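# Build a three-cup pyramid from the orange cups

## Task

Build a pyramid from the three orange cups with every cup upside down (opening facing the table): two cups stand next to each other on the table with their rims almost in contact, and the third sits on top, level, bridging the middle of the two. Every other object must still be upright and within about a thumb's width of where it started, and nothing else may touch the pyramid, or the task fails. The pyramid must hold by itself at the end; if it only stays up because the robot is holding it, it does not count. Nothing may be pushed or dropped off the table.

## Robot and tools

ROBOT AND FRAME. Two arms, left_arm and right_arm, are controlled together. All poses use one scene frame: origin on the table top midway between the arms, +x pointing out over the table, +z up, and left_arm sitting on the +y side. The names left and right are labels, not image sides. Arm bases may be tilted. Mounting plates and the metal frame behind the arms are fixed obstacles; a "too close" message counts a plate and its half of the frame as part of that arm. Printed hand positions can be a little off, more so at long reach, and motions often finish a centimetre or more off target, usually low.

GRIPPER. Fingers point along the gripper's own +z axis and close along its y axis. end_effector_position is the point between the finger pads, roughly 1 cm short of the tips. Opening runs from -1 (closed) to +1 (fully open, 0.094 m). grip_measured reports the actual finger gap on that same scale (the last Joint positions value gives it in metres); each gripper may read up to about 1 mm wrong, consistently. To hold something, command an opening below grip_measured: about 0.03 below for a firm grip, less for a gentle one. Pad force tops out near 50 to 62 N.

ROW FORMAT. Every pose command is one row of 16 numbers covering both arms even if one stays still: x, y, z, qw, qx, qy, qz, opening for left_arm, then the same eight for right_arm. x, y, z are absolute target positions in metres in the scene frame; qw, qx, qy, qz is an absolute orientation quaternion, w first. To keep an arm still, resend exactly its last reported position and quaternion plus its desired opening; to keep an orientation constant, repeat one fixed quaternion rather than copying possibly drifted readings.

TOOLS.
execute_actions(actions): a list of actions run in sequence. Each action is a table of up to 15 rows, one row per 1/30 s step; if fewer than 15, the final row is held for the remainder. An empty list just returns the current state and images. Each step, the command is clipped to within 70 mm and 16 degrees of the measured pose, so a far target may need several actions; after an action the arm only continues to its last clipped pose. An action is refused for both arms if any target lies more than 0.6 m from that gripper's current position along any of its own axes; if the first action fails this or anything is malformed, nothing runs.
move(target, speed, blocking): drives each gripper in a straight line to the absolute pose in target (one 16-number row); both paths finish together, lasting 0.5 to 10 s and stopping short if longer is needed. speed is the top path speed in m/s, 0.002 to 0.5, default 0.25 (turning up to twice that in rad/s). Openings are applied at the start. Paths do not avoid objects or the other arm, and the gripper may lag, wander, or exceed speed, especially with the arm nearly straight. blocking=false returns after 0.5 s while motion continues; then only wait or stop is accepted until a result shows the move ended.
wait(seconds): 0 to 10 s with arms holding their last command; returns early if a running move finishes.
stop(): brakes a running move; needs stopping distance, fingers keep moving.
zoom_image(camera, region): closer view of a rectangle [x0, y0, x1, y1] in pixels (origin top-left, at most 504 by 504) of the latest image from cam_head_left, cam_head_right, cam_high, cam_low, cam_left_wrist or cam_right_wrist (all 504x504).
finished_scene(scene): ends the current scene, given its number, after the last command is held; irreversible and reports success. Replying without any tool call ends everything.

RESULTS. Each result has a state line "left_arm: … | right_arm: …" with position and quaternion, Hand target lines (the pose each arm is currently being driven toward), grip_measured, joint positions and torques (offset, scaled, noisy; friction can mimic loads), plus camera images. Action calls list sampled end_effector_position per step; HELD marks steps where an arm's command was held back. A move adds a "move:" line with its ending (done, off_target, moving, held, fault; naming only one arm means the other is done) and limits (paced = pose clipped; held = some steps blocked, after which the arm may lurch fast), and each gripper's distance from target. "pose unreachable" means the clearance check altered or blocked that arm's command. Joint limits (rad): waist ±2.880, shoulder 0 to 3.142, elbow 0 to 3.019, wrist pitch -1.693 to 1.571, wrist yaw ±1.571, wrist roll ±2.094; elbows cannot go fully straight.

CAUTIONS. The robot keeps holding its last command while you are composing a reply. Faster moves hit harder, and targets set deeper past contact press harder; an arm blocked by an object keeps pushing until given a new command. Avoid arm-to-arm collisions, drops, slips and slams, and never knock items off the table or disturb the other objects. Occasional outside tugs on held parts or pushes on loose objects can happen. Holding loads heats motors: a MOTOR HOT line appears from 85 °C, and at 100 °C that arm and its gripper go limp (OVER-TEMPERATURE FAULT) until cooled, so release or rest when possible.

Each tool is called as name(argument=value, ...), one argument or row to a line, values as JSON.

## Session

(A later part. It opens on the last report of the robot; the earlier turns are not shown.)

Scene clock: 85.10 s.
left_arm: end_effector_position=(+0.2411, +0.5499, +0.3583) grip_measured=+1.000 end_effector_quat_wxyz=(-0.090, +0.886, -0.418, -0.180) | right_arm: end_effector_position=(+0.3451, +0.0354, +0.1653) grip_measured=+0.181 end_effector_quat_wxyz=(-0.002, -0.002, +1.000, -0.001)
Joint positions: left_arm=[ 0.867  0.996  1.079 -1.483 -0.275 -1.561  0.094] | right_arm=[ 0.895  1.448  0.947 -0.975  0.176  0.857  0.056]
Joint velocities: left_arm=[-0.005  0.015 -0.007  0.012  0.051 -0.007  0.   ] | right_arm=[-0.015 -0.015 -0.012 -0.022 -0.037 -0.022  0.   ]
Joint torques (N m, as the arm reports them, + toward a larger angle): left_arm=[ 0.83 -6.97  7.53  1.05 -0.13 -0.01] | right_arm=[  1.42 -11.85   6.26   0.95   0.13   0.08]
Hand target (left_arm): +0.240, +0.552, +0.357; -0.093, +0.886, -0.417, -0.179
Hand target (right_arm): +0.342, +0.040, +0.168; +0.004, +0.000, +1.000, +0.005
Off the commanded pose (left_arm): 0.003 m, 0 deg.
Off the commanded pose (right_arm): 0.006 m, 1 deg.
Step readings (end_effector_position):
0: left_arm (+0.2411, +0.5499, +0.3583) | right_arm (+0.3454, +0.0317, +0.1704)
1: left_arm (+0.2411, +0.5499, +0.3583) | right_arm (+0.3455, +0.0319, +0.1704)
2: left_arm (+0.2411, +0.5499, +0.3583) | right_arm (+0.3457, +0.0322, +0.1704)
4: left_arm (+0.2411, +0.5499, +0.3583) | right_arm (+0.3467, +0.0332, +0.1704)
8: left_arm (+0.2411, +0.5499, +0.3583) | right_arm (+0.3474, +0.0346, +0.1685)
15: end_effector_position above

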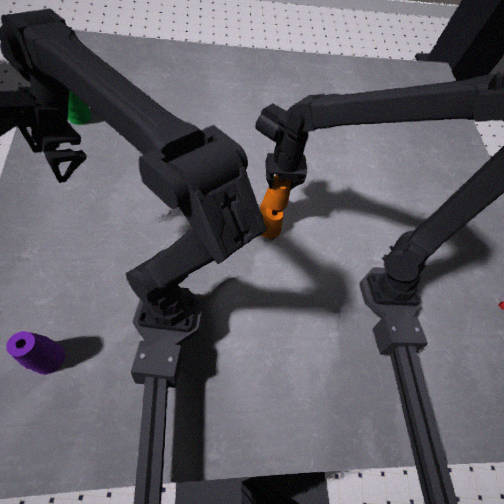

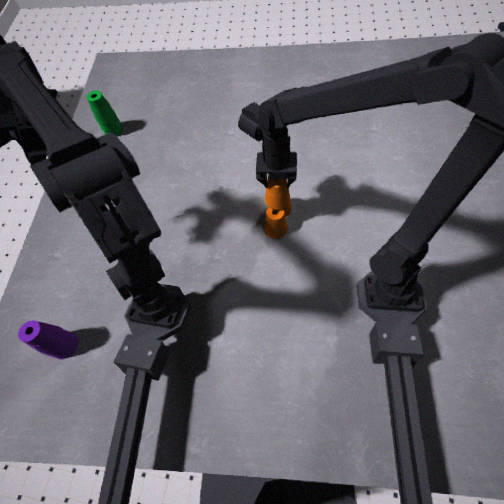

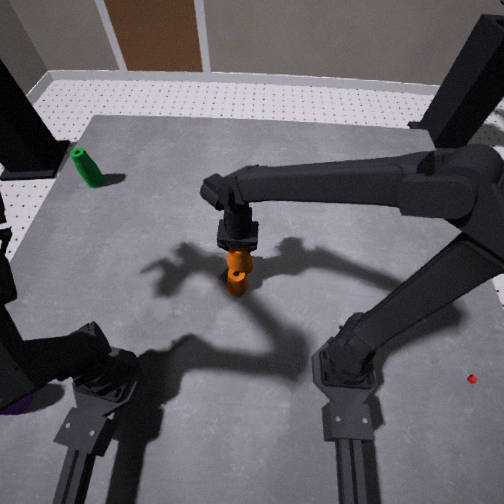

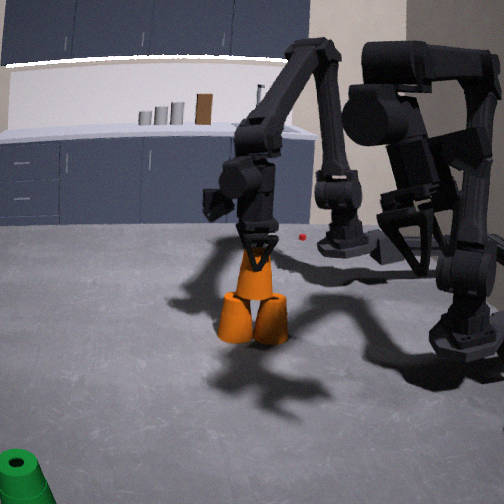

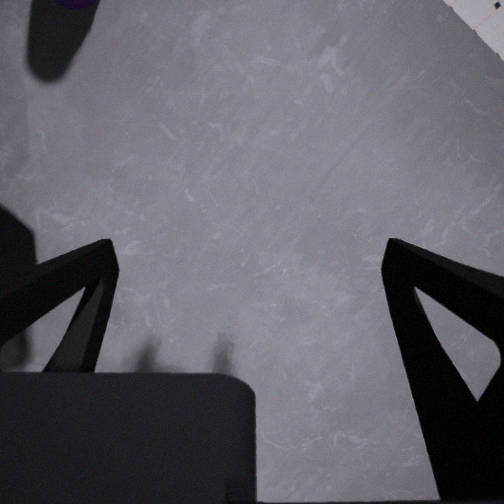

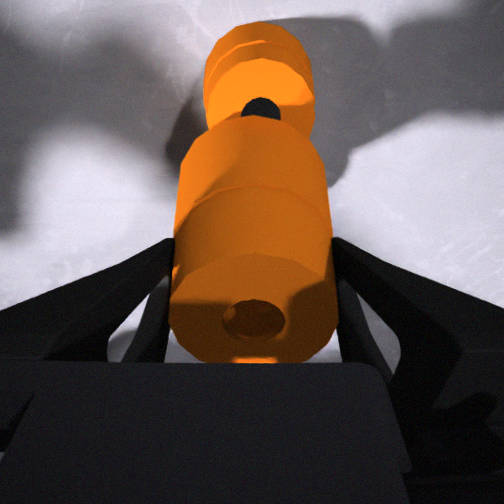

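execute_actions(
  actions=[
    [
[0.24,0.552,0.357,-0.093,0.886,-0.417,-0.179,1,0.3421,0.0400,0.1675,0.004,0,1,0.005,0.155],
[0.24,0.552,0.357,-0.093,0.886,-0.417,-0.179,1,0.3418,0.0400,0.1669,0.004,0,1,0.005,0.155],
[0.24,0.552,0.357,-0.093,0.886,-0.417,-0.179,1,0.3415,0.0400,0.1663,0.004,0,1,0.005,0.155],
[0.24,0.552,0.357,-0.093,0.886,-0.417,-0.179,1,0.3412,0.0400,0.1657,0.004,0,1,0.005,0.155],
[0.24,0.552,0.357,-0.093,0.886,-0.417,-0.179,1,0.3409,0.0400,0.1651,0.004,0,1,0.005,0.155],
[0.24,0.552,0.357,-0.093,0.886,-0.417,-0.179,1,0.3406,0.0400,0.1645,0.004,0,1,0.005,0.155],
[0.24,0.552,0.357,-0.093,0.886,-0.417,-0.179,1,0.3404,0.0400,0.1639,0.004,0,1,0.005,0.155],
[0.24,0.552,0.357,-0.093,0.886,-0.417,-0.179,1,0.3402,0.0400,0.1633,0.004,0,1,0.005,0.155],
[0.24,0.552,0.357,-0.093,0.886,-0.417,-0.179,1,0.3401,0.0400,0.1627,0.004,0,1,0.005,0.155],
[0.24,0.552,0.357,-0.093,0.886,-0.417,-0.179,1,0.3400,0.0400,0.1622,0.004,0,1,0.005,0.155],
[0.24,0.552,0.357,-0.093,0.886,-0.417,-0.179,1,0.3400,0.0400,0.1618,0.004,0,1,0.005,0.155]
],
  ],
)

zoom_image(
  camera="cam_low",
  region=[190, 220, 330, 360],
)

Scene clock: 88.93 s.
left_arm: end_effector_position=(+0.2411, +0.5499, +0.3583) grip_measured=+1.000 end_effector_quat_wxyz=(-0.090, +0.886, -0.418, -0.180) | right_arm: end_effector_position=(+0.3436, +0.0356, +0.1617) grip_measured=+0.181 end_effector_quat_wxyz=(+0.000, -0.000, +1.000, +0.001)
Joint positions: left_arm=[ 0.867  0.996  1.079 -1.483 -0.275 -1.561  0.094] | right_arm=[ 0.896  1.448  0.936 -0.957  0.177  0.859  0.056]
Joint velocities: left_arm=[-0.005 -0.005  0.002 -0.007 -0.051  0.007  0.   ] | right_arm=[ 0.005  0.005 -0.017  0.012 -0.051 -0.037 -0.002]
Joint torques (N m, as the arm reports them, + toward a larger angle): left_arm=[ 1.5  -6.41  7.52  0.94 -0.13 -0.05] | right_arm=[  1.73 -11.48   5.98   0.86   0.11   0.08]
Hand target (left_arm): +0.240, +0.552, +0.357; -0.093, +0.886, -0.417, -0.179
Hand target (right_arm): +0.340, +0.040, +0.162; +0.004, +0.000, +1.000, +0.005
Off the commanded pose (left_arm): 0.003 m, 0 deg.
Off the commanded pose (right_arm): 0.006 m, 1 deg.
Step readings (end_effector_position):
0: left_arm (+0.2411, +0.5499, +0.3583) | right_arm (+0.3452, +0.0358, +0.1653)
1: left_arm (+0.2411, +0.5499, +0.3583) | right_arm (+0.3452, +0.0358, +0.1653)
2: left_arm (+0.2411, +0.5499, +0.3583) | right_arm (+0.3452, +0.0358, +0.1653)
4: left_arm (+0.2411, +0.5499, +0.3583) | right_arm (+0.3456, +0.0363, +0.1653)
8: left_arm (+0.2411, +0.5499, +0.3583) | right_arm (+0.3452, +0.0363, +0.1638)
15: end_effector_position above

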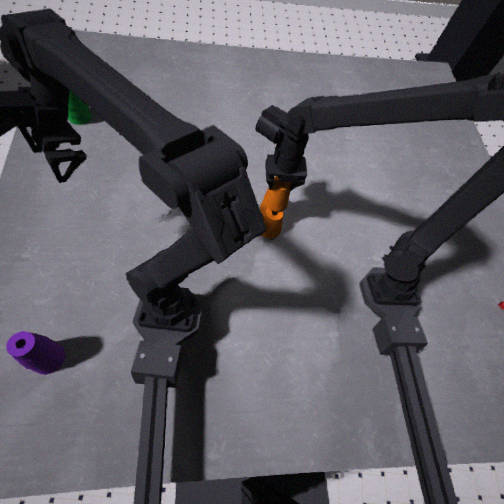

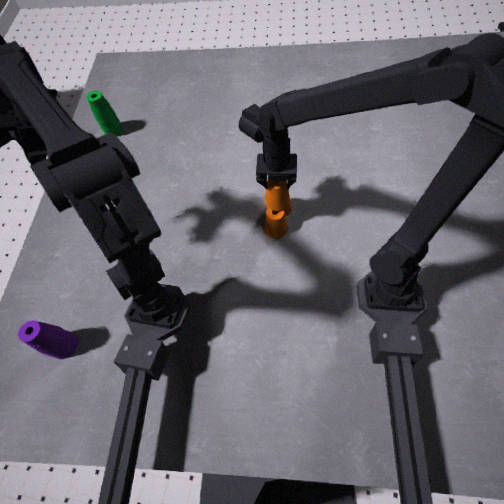

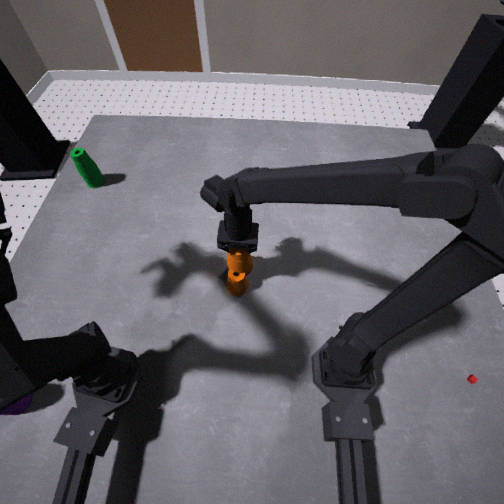

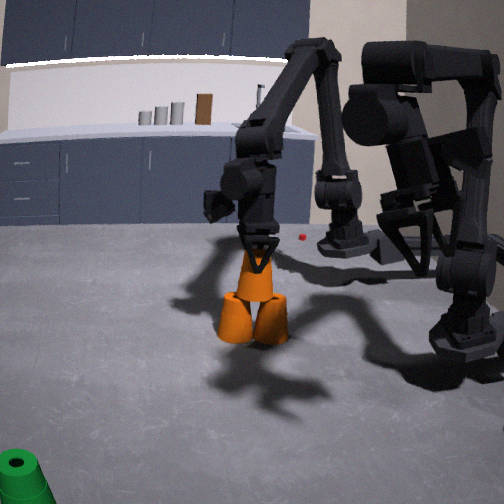

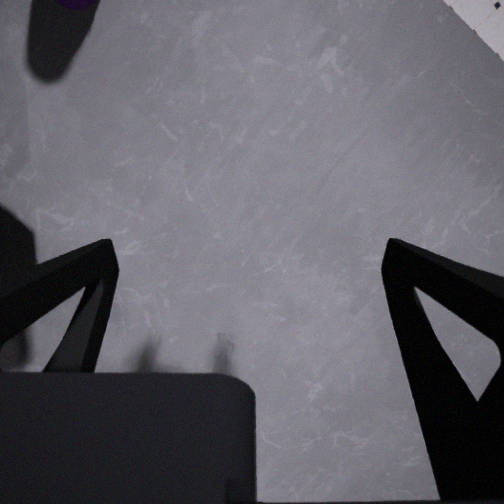

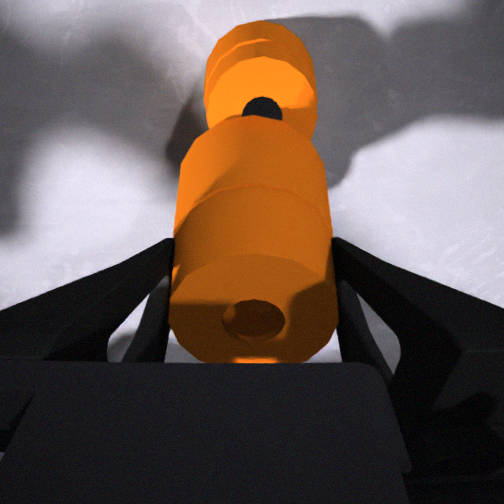

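Region (190, 220, 330, 360) of cam_low's 504x504 image, scaled by 3.600, with more detail than that image has.

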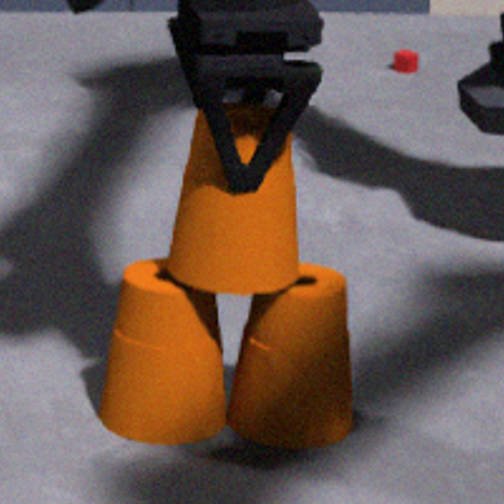

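zoom_image(
  camera="cam_low",
  region=[215, 270, 295, 320],
)

Region (215, 270, 295, 320) of cam_low's 504x504 image, scaled by 6.300, with more detail than that image has; it fills the top 315 rows of this view, and the rest is white.

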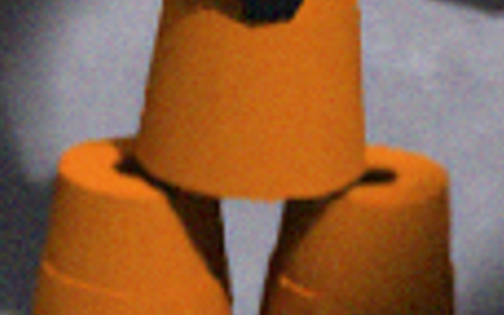

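execute_actions(
  actions=[
    [
[0.24,0.552,0.357,-0.093,0.886,-0.417,-0.179,1,0.3400,0.0400,0.1614,0.004,0,1,0.005,0.155],
[0.24,0.552,0.357,-0.093,0.886,-0.417,-0.179,1,0.3399,0.0400,0.1610,0.004,0,1,0.005,0.155],
[0.24,0.552,0.357,-0.093,0.886,-0.417,-0.179,1,0.3399,0.0399,0.1606,0.004,0,1,0.005,0.155],
[0.24,0.552,0.357,-0.093,0.886,-0.417,-0.179,1,0.3398,0.0399,0.1602,0.004,0,1,0.005,0.155],
[0.24,0.552,0.357,-0.093,0.886,-0.417,-0.179,1,0.3398,0.0398,0.1598,0.004,0,1,0.005,0.155],
[0.24,0.552,0.357,-0.093,0.886,-0.417,-0.179,1,0.3397,0.0398,0.1594,0.004,0,1,0.005,0.155],
[0.24,0.552,0.357,-0.093,0.886,-0.417,-0.179,1,0.3397,0.0397,0.1590,0.004,0,1,0.005,0.155],
[0.24,0.552,0.357,-0.093,0.886,-0.417,-0.179,1,0.3396,0.0397,0.1586,0.004,0,1,0.005,0.155],
[0.24,0.552,0.357,-0.093,0.886,-0.417,-0.179,1,0.3396,0.0396,0.1582,0.004,0,1,0.005,0.155],
[0.24,0.552,0.357,-0.093,0.886,-0.417,-0.179,1,0.3395,0.0396,0.1578,0.004,0,1,0.005,0.155]
],
  ],
)

zoom_image(
  camera="cam_low",
  region=[215, 270, 295, 320],
)

Scene clock: 91.27 s.
left_arm: end_effector_position=(+0.2411, +0.5499, +0.3583) grip_measured=+1.000 end_effector_quat_wxyz=(-0.090, +0.886, -0.418, -0.180) | right_arm: end_effector_position=(+0.3434, +0.0358, +0.1598) grip_measured=+0.181 end_effector_quat_wxyz=(+0.002, +0.000, +1.000, +0.004)
Joint positions: left_arm=[ 0.867  0.996  1.079 -1.483 -0.275 -1.561  0.094] | right_arm=[ 0.896  1.448  0.929 -0.944  0.177  0.859  0.056]
Joint velocities: left_arm=[ 0.005 -0.024  0.007 -0.002  0.022 -0.022  0.   ] | right_arm=[ 0.005 -0.015 -0.027  0.002 -0.051 -0.037 -0.001]
Joint torques (N m, as the arm reports them, + toward a larger angle): left_arm=[ 1.67 -6.27  7.49  1.13 -0.12 -0.02] | right_arm=[  1.72 -11.02   6.09   0.9    0.1    0.07]
Hand target (left_arm): +0.240, +0.552, +0.357; -0.093, +0.886, -0.417, -0.179
Hand target (right_arm): +0.339, +0.039, +0.158; +0.004, -0.000, +1.000, +0.005
Off the commanded pose (left_arm): 0.003 m, 0 deg.
Off the commanded pose (right_arm): 0.006 m, 0 deg.
Step readings (end_effector_position):
0: left_arm (+0.2411, +0.5499, +0.3583) | right_arm (+0.3437, +0.0357, +0.1617)
1: left_arm (+0.2411, +0.5499, +0.3583) | right_arm (+0.3437, +0.0357, +0.1617)
2: left_arm (+0.2411, +0.5499, +0.3583) | right_arm (+0.3439, +0.0358, +0.1617)
4: left_arm (+0.2411, +0.5499, +0.3583) | right_arm (+0.3442, +0.0362, +0.1617)
8: left_arm (+0.2411, +0.5499, +0.3583) | right_arm (+0.3449, +0.0370, +0.1617)
15: end_effector_position above

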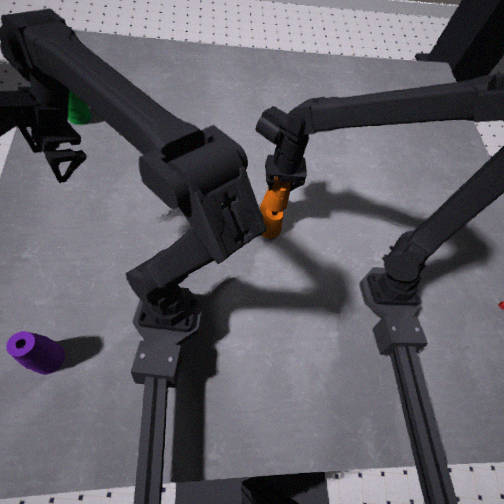

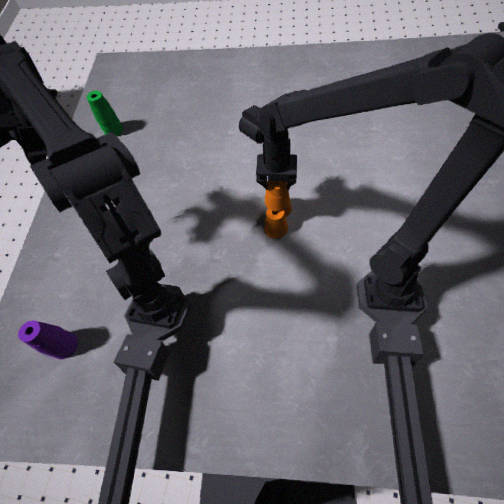

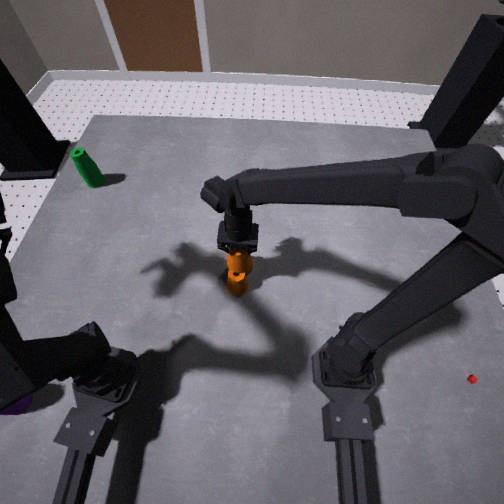

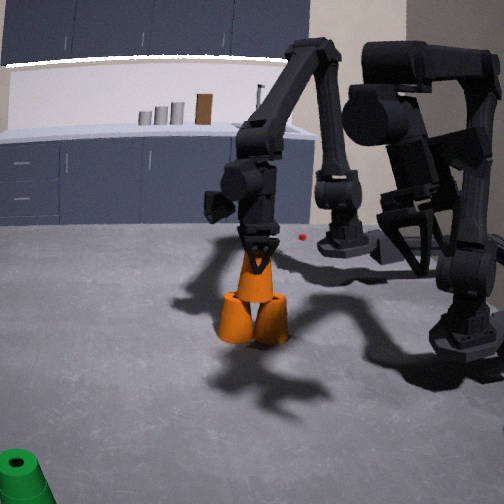

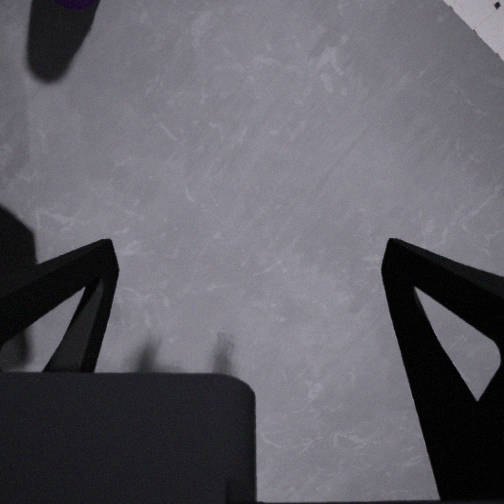

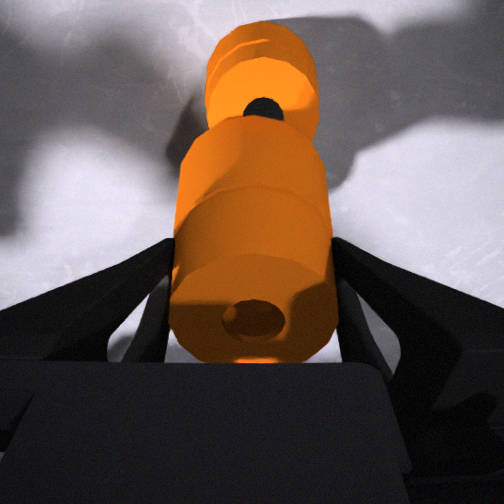

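Region (215, 270, 295, 320) of cam_low's 504x504 image, scaled by 6.300, with more detail than that image has; it fills the top 315 rows of this view, and the rest is white.

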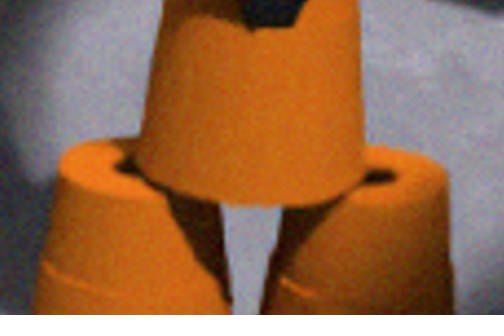

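execute_actions(
  actions=[
    [
[0.24,0.552,0.357,-0.093,0.886,-0.417,-0.179,1,0.3393,0.0394,0.1573,0.0037,0,1,0.0046,0.155],
[0.24,0.552,0.357,-0.093,0.886,-0.417,-0.179,1,0.3391,0.0391,0.1568,0.0034,0,1,0.0042,0.155],
[0.24,0.552,0.357,-0.093,0.886,-0.417,-0.179,1,0.3389,0.0389,0.1563,0.0031,0,1,0.0038,0.155],
[0.24,0.552,0.357,-0.093,0.886,-0.417,-0.179,1,0.3387,0.0386,0.1558,0.0028,0,1,0.0034,0.155],
[0.24,0.552,0.357,-0.093,0.886,-0.417,-0.179,1,0.3385,0.0384,0.1553,0.0025,0,1,0.0030,0.155],
[0.24,0.552,0.357,-0.093,0.886,-0.417,-0.179,1,0.3383,0.0381,0.1549,0.0022,0,1,0.0027,0.155],
[0.24,0.552,0.357,-0.093,0.886,-0.417,-0.179,1,0.3383,0.0381,0.1549,0.0022,0,1,0.0027,0.155],
[0.24,0.552,0.357,-0.093,0.886,-0.417,-0.179,1,0.3383,0.0381,0.1549,0.0022,0,1,0.0027,0.155],
[0.24,0.552,0.357,-0.093,0.886,-0.417,-0.179,1,0.3383,0.0381,0.1549,0.0022,0,1,0.0027,0.155],
[0.24,0.552,0.357,-0.093,0.886,-0.417,-0.179,1,0.3383,0.0381,0.1549,0.0022,0,1,0.0027,0.165],
[0.24,0.552,0.357,-0.093,0.886,-0.417,-0.179,1,0.3383,0.0381,0.1549,0.0022,0,1,0.0027,0.178],
[0.24,0.552,0.357,-0.093,0.886,-0.417,-0.179,1,0.3383,0.0381,0.1549,0.0022,0,1,0.0027,0.192],
[0.24,0.552,0.357,-0.093,0.886,-0.417,-0.179,1,0.3383,0.0381,0.1549,0.0022,0,1,0.0027,0.208],
[0.24,0.552,0.357,-0.093,0.886,-0.417,-0.179,1,0.3383,0.0381,0.1549,0.0022,0,1,0.0027,0.228],
[0.24,0.552,0.357,-0.093,0.886,-0.417,-0.179,1,0.3383,0.0381,0.1549,0.0022,0,1,0.0027,0.26]
],
  ],
)

zoom_image(
  camera="cam_low",
  region=[190, 220, 330, 360],
)

Scene clock: 93.23 s.
left_arm: end_effector_position=(+0.2411, +0.5499, +0.3583) grip_measured=+1.000 end_effector_quat_wxyz=(-0.090, +0.886, -0.418, -0.180) | right_arm: end_effector_position=(+0.3439, +0.0364, +0.1598) grip_measured=+0.247 end_effector_quat_wxyz=(+0.003, +0.000, +1.000, +0.005)
Joint positions: left_arm=[ 0.867  0.996  1.079 -1.483 -0.275 -1.561  0.094] | right_arm=[ 0.896  1.448  0.929 -0.941  0.177  0.859  0.059]
Joint velocities: left_arm=[-0.015 -0.015  0.002 -0.007 -0.007 -0.037  0.   ] | right_arm=[-0.005  0.005 -0.012  0.007 -0.095 -0.037  0.025]
Joint torques (N m, as the arm reports them, + toward a larger angle): left_arm=[ 1.67 -6.56  7.44  1.01 -0.1  -0.03] | right_arm=[  1.52 -10.78   5.62   0.89   0.1    0.05]
Hand target (left_arm): +0.240, +0.552, +0.357; -0.093, +0.886, -0.417, -0.179
Hand target (right_arm): +0.338, +0.038, +0.155; +0.002, -0.000, +1.000, +0.003
Off the commanded pose (left_arm): 0.003 m, 0 deg.
Off the commanded pose (right_arm): 0.008 m, 0 deg.
Step readings (end_effector_position):
0: left_arm (+0.2411, +0.5499, +0.3583) | right_arm (+0.3434, +0.0358, +0.1598)
1: left_arm (+0.2411, +0.5499, +0.3583) | right_arm (+0.3434, +0.0358, +0.1598)
2: left_arm (+0.2411, +0.5499, +0.3583) | right_arm (+0.3434, +0.0358, +0.1598)
4: left_arm (+0.2411, +0.5499, +0.3583) | right_arm (+0.3435, +0.0360, +0.1598)
8: left_arm (+0.2411, +0.5499, +0.3583) | right_arm (+0.3438, +0.0363, +0.1598)
15: end_effector_position above

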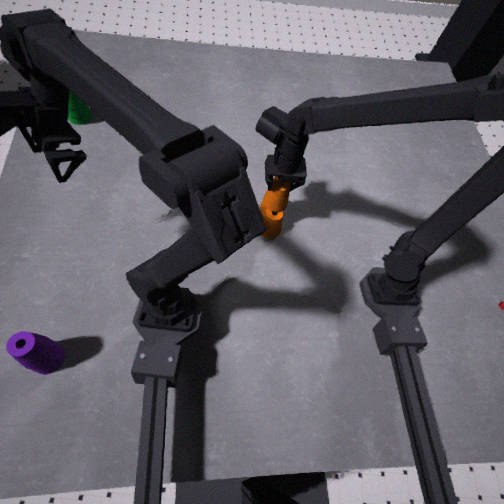

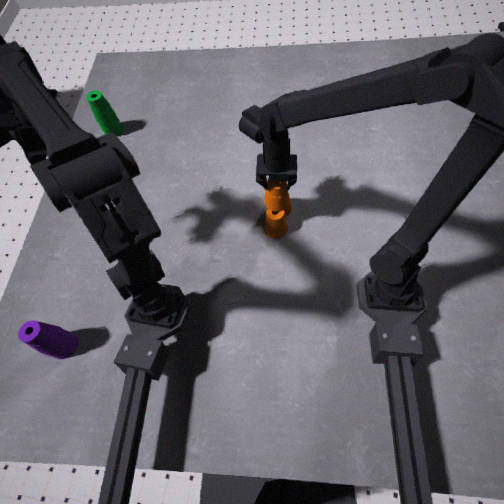

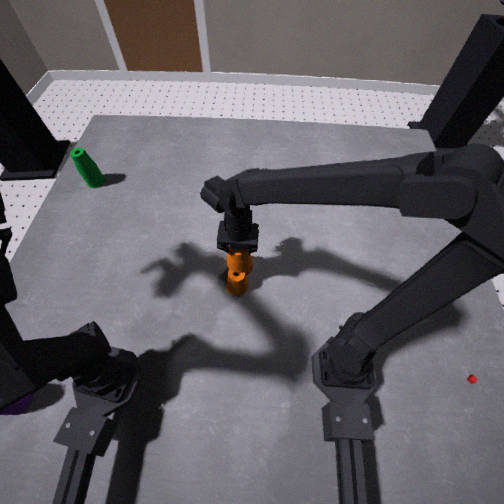

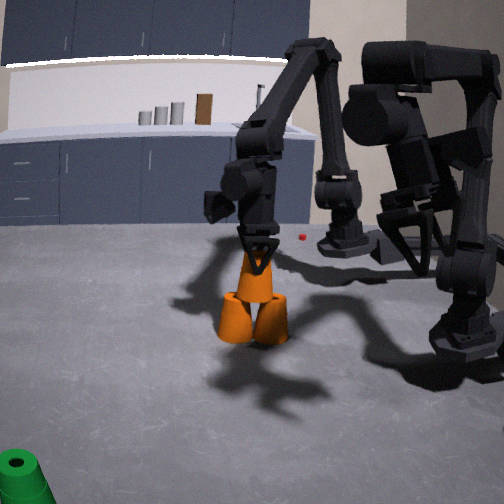

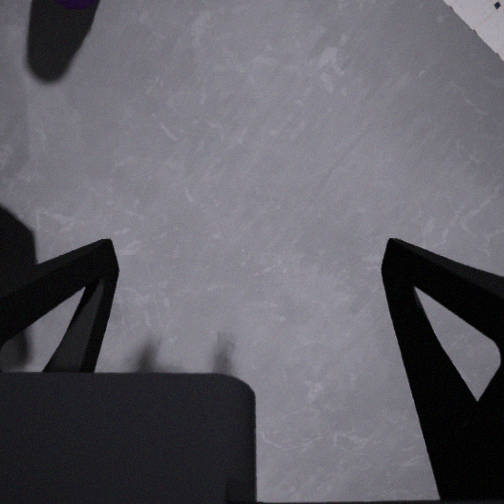

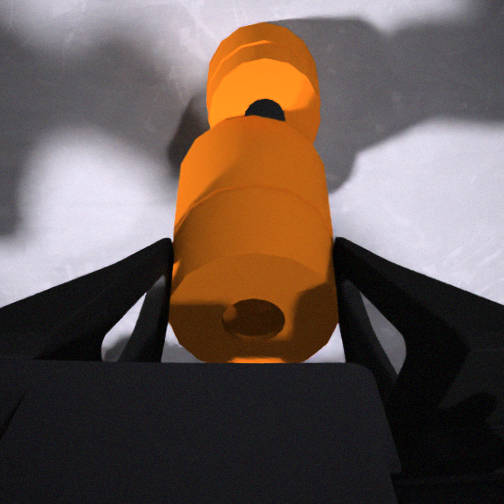

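Region (190, 220, 330, 360) of cam_low's 504x504 image, scaled by 3.600, with more detail than that image has.

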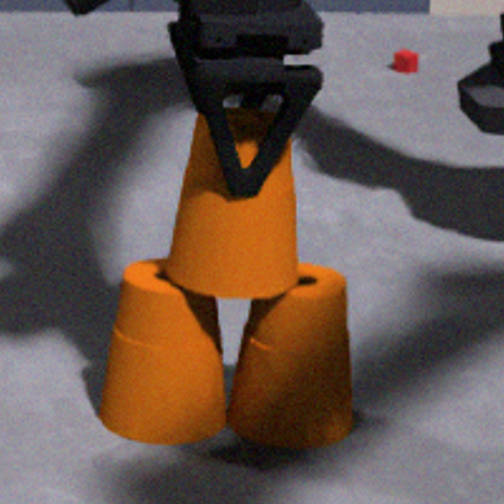

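execute_actions(
  actions=[
    [
[0.24,0.552,0.357,-0.093,0.886,-0.417,-0.179,1,0.3411,0.0398,0.1575,0.0042,0.0005,1,0.0049,0.36],
[0.24,0.552,0.357,-0.093,0.886,-0.417,-0.179,1,0.3440,0.0416,0.1602,0.0062,0.001,1,0.0070,0.48],
[0.24,0.552,0.357,-0.093,0.886,-0.417,-0.179,1,0.3468,0.0433,0.1628,0.0081,0.0015,1,0.0092,0.6],
[0.24,0.552,0.357,-0.093,0.886,-0.417,-0.179,1,0.3497,0.0451,0.1655,0.0101,0.002,1,0.0113,0.72],
[0.24,0.552,0.357,-0.093,0.886,-0.417,-0.179,1,0.3525,0.0468,0.1681,0.0121,0.0025,1,0.0135,0.84],
[0.24,0.552,0.357,-0.093,0.886,-0.417,-0.179,1,0.3553,0.0485,0.1707,0.0141,0.003,1,0.0157,0.94],
[0.24,0.552,0.357,-0.093,0.886,-0.417,-0.179,1,0.3582,0.0503,0.1734,0.016,0.0035,1,0.0178,1],
[0.24,0.552,0.357,-0.093,0.886,-0.417,-0.179,1,0.361,0.052,0.176,0.018,0.004,1,0.02,1],
[0.24,0.552,0.357,-0.093,0.886,-0.417,-0.179,1,0.361,0.052,0.179,0.018,0.004,1,0.02,1],
[0.24,0.552,0.357,-0.093,0.886,-0.417,-0.179,1,0.361,0.052,0.183,0.018,0.004,1,0.02,1],
[0.24,0.552,0.357,-0.093,0.886,-0.417,-0.179,1,0.361,0.052,0.187,0.018,0.004,1,0.02,1],
[0.24,0.552,0.357,-0.093,0.886,-0.417,-0.179,1,0.361,0.052,0.192,0.018,0.004,1,0.02,1],
[0.24,0.552,0.357,-0.093,0.886,-0.417,-0.179,1,0.361,0.052,0.197,0.018,0.004,1,0.02,1],
[0.24,0.552,0.357,-0.093,0.886,-0.417,-0.179,1,0.361,0.052,0.202,0.018,0.004,1,0.02,1],
[0.24,0.552,0.357,-0.093,0.886,-0.417,-0.179,1,0.361,0.052,0.207,0.018,0.004,1,0.02,1]
],
    [
[0.24,0.552,0.357,-0.093,0.886,-0.417,-0.179,1,0.361,0.052,0.212,0.018,0.004,1,0.02,1],
[0.24,0.552,0.357,-0.093,0.886,-0.417,-0.179,1,0.361,0.052,0.217,0.018,0.004,1,0.02,1],
[0.24,0.552,0.357,-0.093,0.886,-0.417,-0.179,1,0.361,0.052,0.222,0.018,0.004,1,0.02,1],
[0.24,0.552,0.357,-0.093,0.886,-0.417,-0.179,1,0.361,0.052,0.227,0.018,0.004,1,0.02,1],
[0.24,0.552,0.357,-0.093,0.886,-0.417,-0.179,1,0.361,0.052,0.232,0.018,0.004,1,0.02,1],
[0.24,0.552,0.357,-0.093,0.886,-0.417,-0.179,1,0.361,0.052,0.236,0.018,0.004,1,0.02,1],
[0.24,0.552,0.357,-0.093,0.886,-0.417,-0.179,1,0.361,0.052,0.240,0.018,0.004,1,0.02,1],
[0.24,0.552,0.357,-0.093,0.886,-0.417,-0.179,1,0.361,0.052,0.243,0.018,0.004,1,0.02,1],
[0.24,0.552,0.357,-0.093,0.886,-0.417,-0.179,1,0.361,0.052,0.245,0.018,0.004,1,0.02,1]
],
  ],
)

zoom_image(
  camera="cam_low",
  region=[190, 220, 330, 360],
)

zoom_image(
  camera="cam_high",
  region=[190, 210, 290, 310],
)

Scene clock: 96.50 s.
left_arm: end_effector_position=(+0.2411, +0.5499, +0.3583) grip_measured=+1.000 end_effector_quat_wxyz=(-0.090, +0.886, -0.418, -0.180) | right_arm: end_effector_position=(+0.3510, +0.0384, +0.2253) grip_measured=+1.000 end_effector_quat_wxyz=(+0.004, -0.002, +1.000, +0.004)
Joint positions: left_arm=[ 0.867  0.996  1.079 -1.483 -0.275 -1.561  0.094] | right_arm=[ 0.917  1.371  1.04  -1.132  0.182  0.876  0.094]
Joint velocities: left_arm=[-0.005  0.024 -0.017 -0.002 -0.037 -0.066  0.   ] | right_arm=[-0.015  0.005 -0.007 -0.032 -0.051  0.037  0.   ]
Joint torques (N m, as the arm reports them, + toward a larger angle): left_arm=[ 1.24 -6.61  7.52  1.07 -0.15 -0.05] | right_arm=[  1.72 -11.3   11.07   0.01   0.13   0.09]
Hand target (left_arm): +0.240, +0.552, +0.357; -0.093, +0.886, -0.417, -0.179
Hand target (right_arm): +0.360, +0.052, +0.245; +0.018, +0.004, +1.000, +0.020
Off the commanded pose (left_arm): 0.003 m, 0 deg.
Off the commanded pose (right_arm): 0.026 m, 3 deg.
Step readings (end_effector_position; steps 1 to 15: 1st action; 16 to 30: 2nd action):
0: left_arm (+0.2411, +0.5499, +0.3583) | right_arm (+0.3439, +0.0364, +0.1598)
1: left_arm (+0.2411, +0.5499, +0.3583) | right_arm (+0.3439, +0.0364, +0.1598)
2: left_arm (+0.2411, +0.5499, +0.3583) | right_arm (+0.3439, +0.0364, +0.1598)
4: left_arm (+0.2411, +0.5499, +0.3583) | right_arm (+0.3439, +0.0364, +0.1598)
8: left_arm (+0.2411, +0.5499, +0.3583) | right_arm (+0.3439, +0.0364, +0.1598)
15: left_arm (+0.2411, +0.5499, +0.3583) | right_arm (+0.3429, +0.0328, +0.1680)
16: left_arm (+0.2411, +0.5499, +0.3583) | right_arm (+0.3432, +0.0324, +0.1711)
17: left_arm (+0.2411, +0.5499, +0.3583) | right_arm (+0.3435, +0.0319, +0.1749)
19: left_arm (+0.2411, +0.5499, +0.3583) | right_arm (+0.3444, +0.0317, +0.1842)
23: left_arm (+0.2411, +0.5499, +0.3583) | right_arm (+0.3470, +0.0340, +0.2070)
30: end_effector_position above

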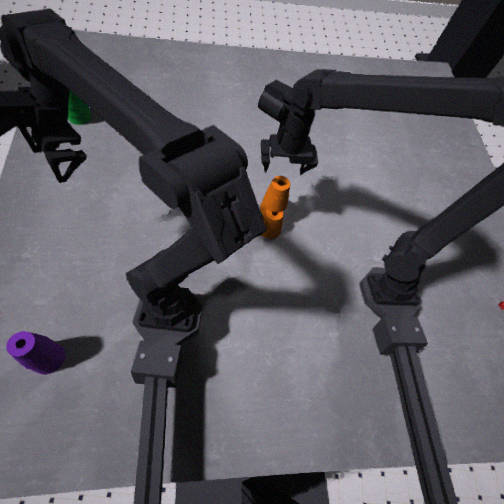

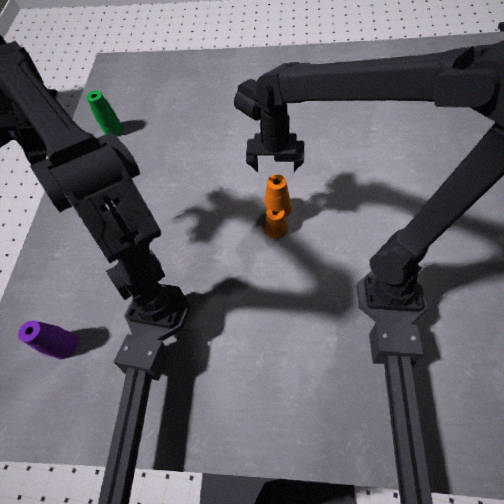

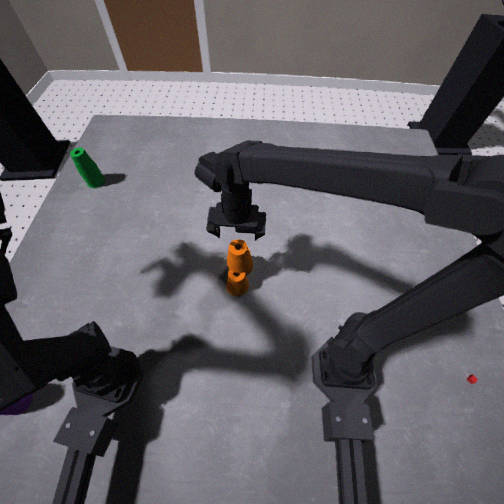

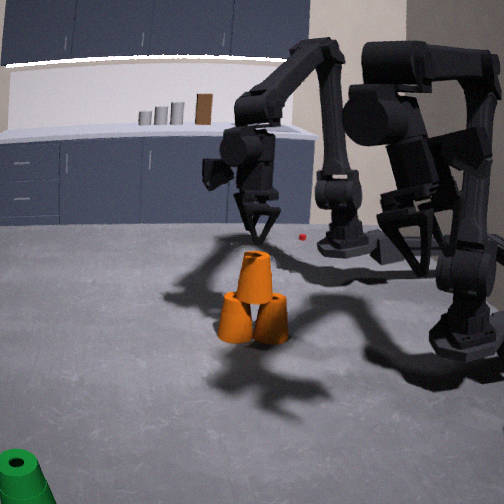

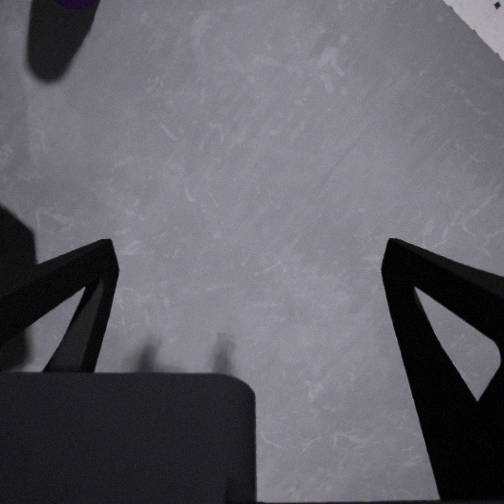

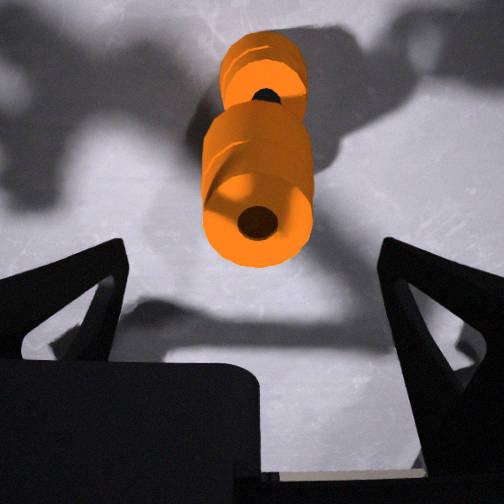

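Region (190, 220, 330, 360) of cam_low's 504x504 image, scaled by 3.600, with more detail than that image has.

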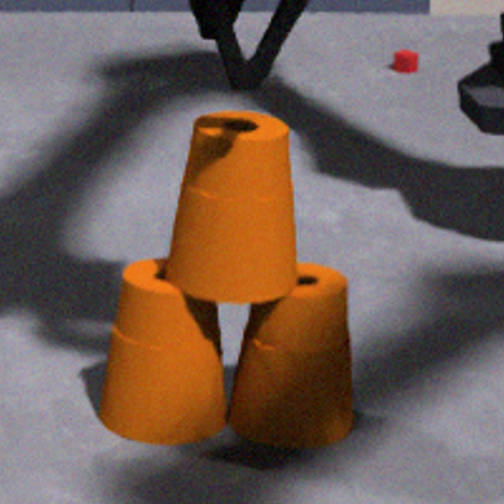

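Region (190, 210, 290, 310) of cam_high's 504x504 image, scaled by 5.040, with more detail than that image has.

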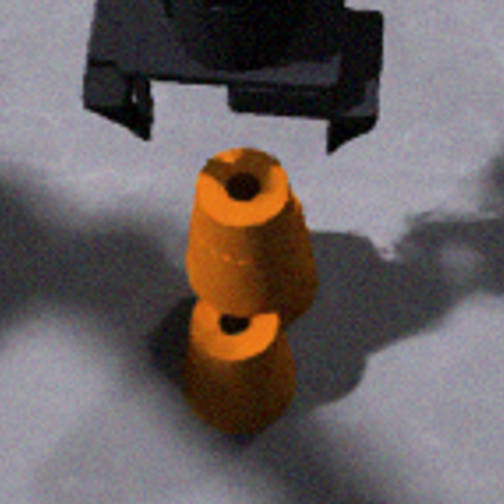

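finished_scene(
  scene=1,
)

The scene is finished: the task was done.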